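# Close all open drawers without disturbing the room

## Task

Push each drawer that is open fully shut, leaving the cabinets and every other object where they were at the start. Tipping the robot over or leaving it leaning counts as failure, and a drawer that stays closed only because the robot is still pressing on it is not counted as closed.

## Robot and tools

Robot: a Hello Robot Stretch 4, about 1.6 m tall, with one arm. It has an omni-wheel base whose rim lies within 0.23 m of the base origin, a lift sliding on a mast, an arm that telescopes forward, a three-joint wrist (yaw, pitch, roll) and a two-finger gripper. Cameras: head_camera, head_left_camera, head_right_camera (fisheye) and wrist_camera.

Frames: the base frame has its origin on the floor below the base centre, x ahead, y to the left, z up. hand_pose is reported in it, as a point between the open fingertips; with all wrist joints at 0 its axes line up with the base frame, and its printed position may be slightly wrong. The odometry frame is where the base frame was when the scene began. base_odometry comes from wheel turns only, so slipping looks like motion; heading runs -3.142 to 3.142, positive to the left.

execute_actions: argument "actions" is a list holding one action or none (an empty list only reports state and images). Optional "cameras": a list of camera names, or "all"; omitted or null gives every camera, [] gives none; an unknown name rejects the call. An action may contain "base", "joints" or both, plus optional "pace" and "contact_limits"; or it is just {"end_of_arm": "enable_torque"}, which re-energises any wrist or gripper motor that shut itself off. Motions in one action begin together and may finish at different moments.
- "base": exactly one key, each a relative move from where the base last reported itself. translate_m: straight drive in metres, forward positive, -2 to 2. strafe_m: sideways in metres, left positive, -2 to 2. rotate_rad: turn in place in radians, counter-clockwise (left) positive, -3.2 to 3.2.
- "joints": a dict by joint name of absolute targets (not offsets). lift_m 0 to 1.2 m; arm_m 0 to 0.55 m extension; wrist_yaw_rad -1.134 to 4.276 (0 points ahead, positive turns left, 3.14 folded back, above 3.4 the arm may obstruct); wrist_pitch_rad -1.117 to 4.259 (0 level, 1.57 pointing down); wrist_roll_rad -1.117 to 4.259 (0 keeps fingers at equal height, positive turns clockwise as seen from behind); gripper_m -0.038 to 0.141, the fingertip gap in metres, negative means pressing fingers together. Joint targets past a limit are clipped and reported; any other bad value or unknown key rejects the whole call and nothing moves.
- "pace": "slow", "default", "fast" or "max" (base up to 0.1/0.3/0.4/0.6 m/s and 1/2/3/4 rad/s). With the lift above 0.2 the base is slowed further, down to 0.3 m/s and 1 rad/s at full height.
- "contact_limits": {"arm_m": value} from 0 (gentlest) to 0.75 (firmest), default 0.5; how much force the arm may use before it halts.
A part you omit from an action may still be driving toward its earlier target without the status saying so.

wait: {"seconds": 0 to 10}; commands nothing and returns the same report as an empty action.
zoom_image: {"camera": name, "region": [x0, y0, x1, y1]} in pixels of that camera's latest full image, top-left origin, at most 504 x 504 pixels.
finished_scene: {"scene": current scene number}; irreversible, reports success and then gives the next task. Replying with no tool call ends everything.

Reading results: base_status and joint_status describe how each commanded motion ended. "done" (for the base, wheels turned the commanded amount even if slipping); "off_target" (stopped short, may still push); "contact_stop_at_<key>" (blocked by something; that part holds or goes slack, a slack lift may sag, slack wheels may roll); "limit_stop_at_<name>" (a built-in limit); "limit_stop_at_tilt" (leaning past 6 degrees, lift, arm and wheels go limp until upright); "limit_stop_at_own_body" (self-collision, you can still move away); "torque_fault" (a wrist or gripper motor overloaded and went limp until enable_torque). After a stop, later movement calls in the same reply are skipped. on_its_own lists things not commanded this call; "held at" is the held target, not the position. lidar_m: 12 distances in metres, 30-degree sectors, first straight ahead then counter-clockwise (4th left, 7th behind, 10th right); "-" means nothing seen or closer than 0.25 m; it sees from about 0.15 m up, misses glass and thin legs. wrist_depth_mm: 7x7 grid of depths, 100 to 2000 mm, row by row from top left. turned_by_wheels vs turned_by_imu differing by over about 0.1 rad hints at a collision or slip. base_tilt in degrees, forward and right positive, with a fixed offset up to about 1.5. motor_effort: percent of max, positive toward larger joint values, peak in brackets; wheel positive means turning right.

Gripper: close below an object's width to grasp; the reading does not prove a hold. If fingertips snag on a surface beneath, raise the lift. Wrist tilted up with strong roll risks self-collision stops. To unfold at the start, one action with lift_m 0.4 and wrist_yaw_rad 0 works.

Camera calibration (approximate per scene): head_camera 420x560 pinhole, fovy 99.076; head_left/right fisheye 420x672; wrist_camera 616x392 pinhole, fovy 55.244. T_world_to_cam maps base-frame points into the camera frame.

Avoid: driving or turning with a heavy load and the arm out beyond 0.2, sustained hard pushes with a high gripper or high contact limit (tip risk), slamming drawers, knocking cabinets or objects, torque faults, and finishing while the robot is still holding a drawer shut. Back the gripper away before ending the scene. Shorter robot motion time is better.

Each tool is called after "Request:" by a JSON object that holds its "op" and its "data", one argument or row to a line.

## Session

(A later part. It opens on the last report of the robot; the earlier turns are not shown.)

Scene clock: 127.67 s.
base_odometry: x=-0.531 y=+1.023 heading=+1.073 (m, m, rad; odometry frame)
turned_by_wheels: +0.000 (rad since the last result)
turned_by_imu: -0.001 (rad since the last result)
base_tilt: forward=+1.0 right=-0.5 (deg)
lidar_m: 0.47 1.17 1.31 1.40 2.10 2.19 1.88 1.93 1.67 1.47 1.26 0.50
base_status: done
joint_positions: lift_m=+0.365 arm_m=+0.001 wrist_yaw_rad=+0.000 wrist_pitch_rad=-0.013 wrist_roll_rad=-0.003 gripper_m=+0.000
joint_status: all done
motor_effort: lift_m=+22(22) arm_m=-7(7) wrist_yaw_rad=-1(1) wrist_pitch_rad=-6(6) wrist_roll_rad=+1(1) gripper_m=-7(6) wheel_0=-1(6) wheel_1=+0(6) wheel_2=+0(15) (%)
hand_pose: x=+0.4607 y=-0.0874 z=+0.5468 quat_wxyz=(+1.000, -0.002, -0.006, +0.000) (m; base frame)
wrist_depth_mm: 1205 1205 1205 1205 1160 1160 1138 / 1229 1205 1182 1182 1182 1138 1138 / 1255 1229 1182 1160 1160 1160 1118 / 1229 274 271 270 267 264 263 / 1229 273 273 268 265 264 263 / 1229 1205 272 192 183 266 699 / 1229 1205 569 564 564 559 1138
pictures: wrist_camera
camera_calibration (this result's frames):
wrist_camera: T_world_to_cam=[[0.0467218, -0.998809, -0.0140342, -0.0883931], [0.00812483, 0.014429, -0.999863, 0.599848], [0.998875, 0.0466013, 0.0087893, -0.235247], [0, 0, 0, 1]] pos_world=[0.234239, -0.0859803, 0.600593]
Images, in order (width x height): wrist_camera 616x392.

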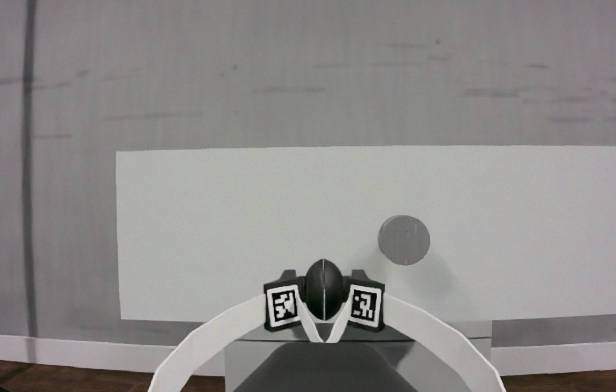

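Request:
{"op": "execute_actions", "data": {
  "actions": [
    {"joints":{"arm_m":0.31},"pace":"slow","contact_limits":{"arm_m":0.25}}
  ],
  "cameras": ["head_camera","wrist_camera"]
}}

Scene clock: 136.53 s.
base_odometry: x=-0.531 y=+1.023 heading=+1.073 (m, m, rad; odometry frame)
turned_by_wheels: +0.000 (rad since the last result)
turned_by_imu: +0.003 (rad since the last result)
base_tilt: forward=+1.1 right=-0.4 (deg)
lidar_m: 0.78 1.18 1.30 1.41 2.09 2.21 1.89 1.93 1.70 1.46 1.22 0.80
base_status: not commanded
joint_positions: lift_m=+0.365 arm_m=+0.309 wrist_yaw_rad=+0.000 wrist_pitch_rad=-0.013 wrist_roll_rad=-0.003 gripper_m=+0.000
joint_status: all done
motor_effort: lift_m=+23(22) arm_m=+8(10) wrist_yaw_rad=+0(4) wrist_pitch_rad=-5(6) wrist_roll_rad=+0(1) gripper_m=-5(7) wheel_0=+0(1) wheel_1=+1(1) wheel_2=-1(2) (%)
contact_limits: arm_m 0.25
hand_pose: x=+0.7680 y=-0.0875 z=+0.5468 quat_wxyz=(+1.000, -0.002, -0.007, +0.000) (m; base frame)
wrist_depth_mm: 891 891 878 866 866 842 831 / 891 904 878 866 854 854 842 / 904 258 256 253 250 248 247 / 904 258 256 254 251 249 248 / 904 259 256 253 251 250 247 / 917 259 256 192 183 250 248 / 917 259 256 254 253 250 249
pictures: head_camera, wrist_camera
camera_calibration (this result's frames):
wrist_camera: T_world_to_cam=[[0.0463627, -0.998826, -0.014021, -0.102587], [0.00840732, 0.0144258, -0.999861, 0.597214], [0.998889, 0.0462384, 0.00906627, -0.542386], [0, 0, 0, 1]] pos_world=[0.541519, -0.0860028, 0.60061]
Images, in order (width x height): head_camera 420x560, wrist_camera 616x392.

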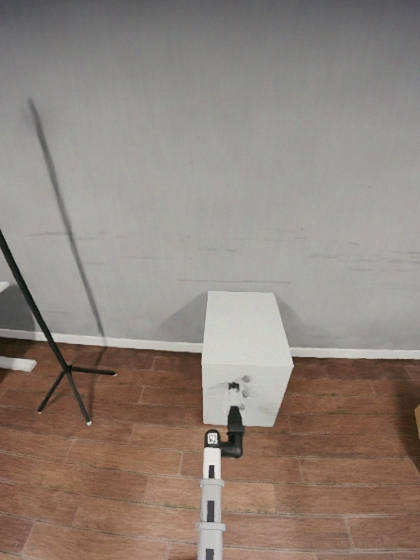

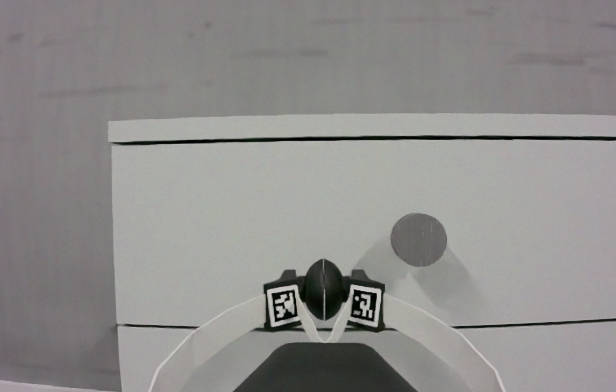

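Request:
{"op": "execute_actions", "data": {
  "actions": [
    {"base":{"rotate_rad":2.6},"joints":{"arm_m":0.0},"pace":"fast"}
  ],
  "cameras": ["head_camera","head_left_camera"]
}}

Scene clock: 142.60 s.
base_odometry: x=-0.531 y=+1.023 heading=-2.610 (m, m, rad; odometry frame)
turned_by_wheels: +2.600 (rad since the last result)
turned_by_imu: +2.633 (rad since the last result)
base_tilt: forward=+1.0 right=-0.5 (deg)
lidar_m: 2.18 1.91 1.91 1.71 1.47 1.28 0.81 0.75 1.20 1.21 1.41 2.11
base_status: done
joint_positions: lift_m=+0.365 arm_m=+0.001 wrist_yaw_rad=+0.000 wrist_pitch_rad=-0.013 wrist_roll_rad=-0.003 gripper_m=+0.000
joint_status: all done
motor_effort: lift_m=+21(22) arm_m=-8(10) wrist_yaw_rad=-2(4) wrist_pitch_rad=-6(7) wrist_roll_rad=+0(1) gripper_m=-6(5) wheel_0=+0(7) wheel_1=+1(7) wheel_2=+1(10) (%)
hand_pose: x=+0.4608 y=-0.0873 z=+0.5468 quat_wxyz=(+1.000, -0.002, -0.006, +0.000) (m; base frame)
wrist_depth_mm: 1808 1983 - - - - 1863 / 1863 1983 - - - - 1863 / 1808 - - - - - 1863 / 1808 1983 - - 1983 - 1921 / 1808 1983 - - - 1983 1863 / 1808 1863 1756 192 183 1863 1708 / 1308 1366 1205 1366 1255 1160 1281
pictures: head_camera, head_left_camera
Images, in order (width x height): head_camera 420x560, head_left_camera 420x672.

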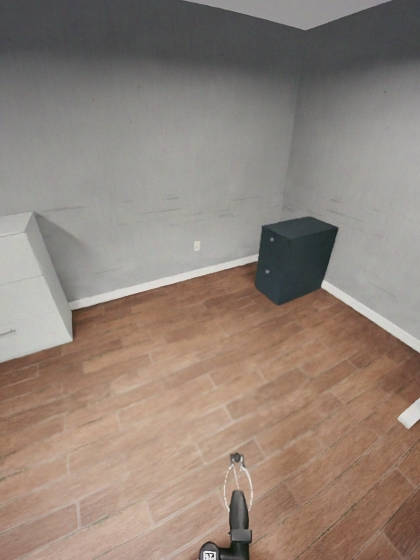

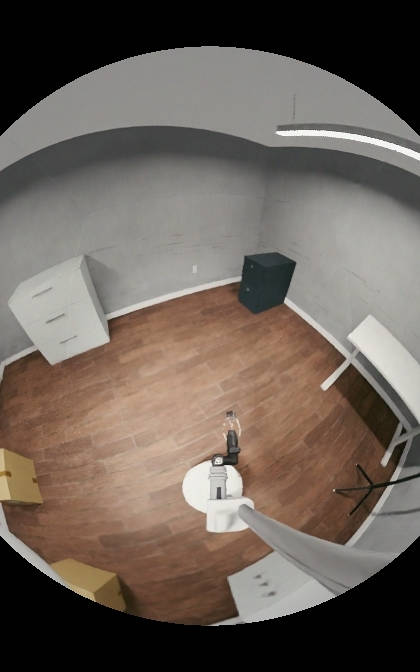

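Request:
{"op": "finished_scene", "data": {
  "scene": 1
}}

The scene is finished: the task was done.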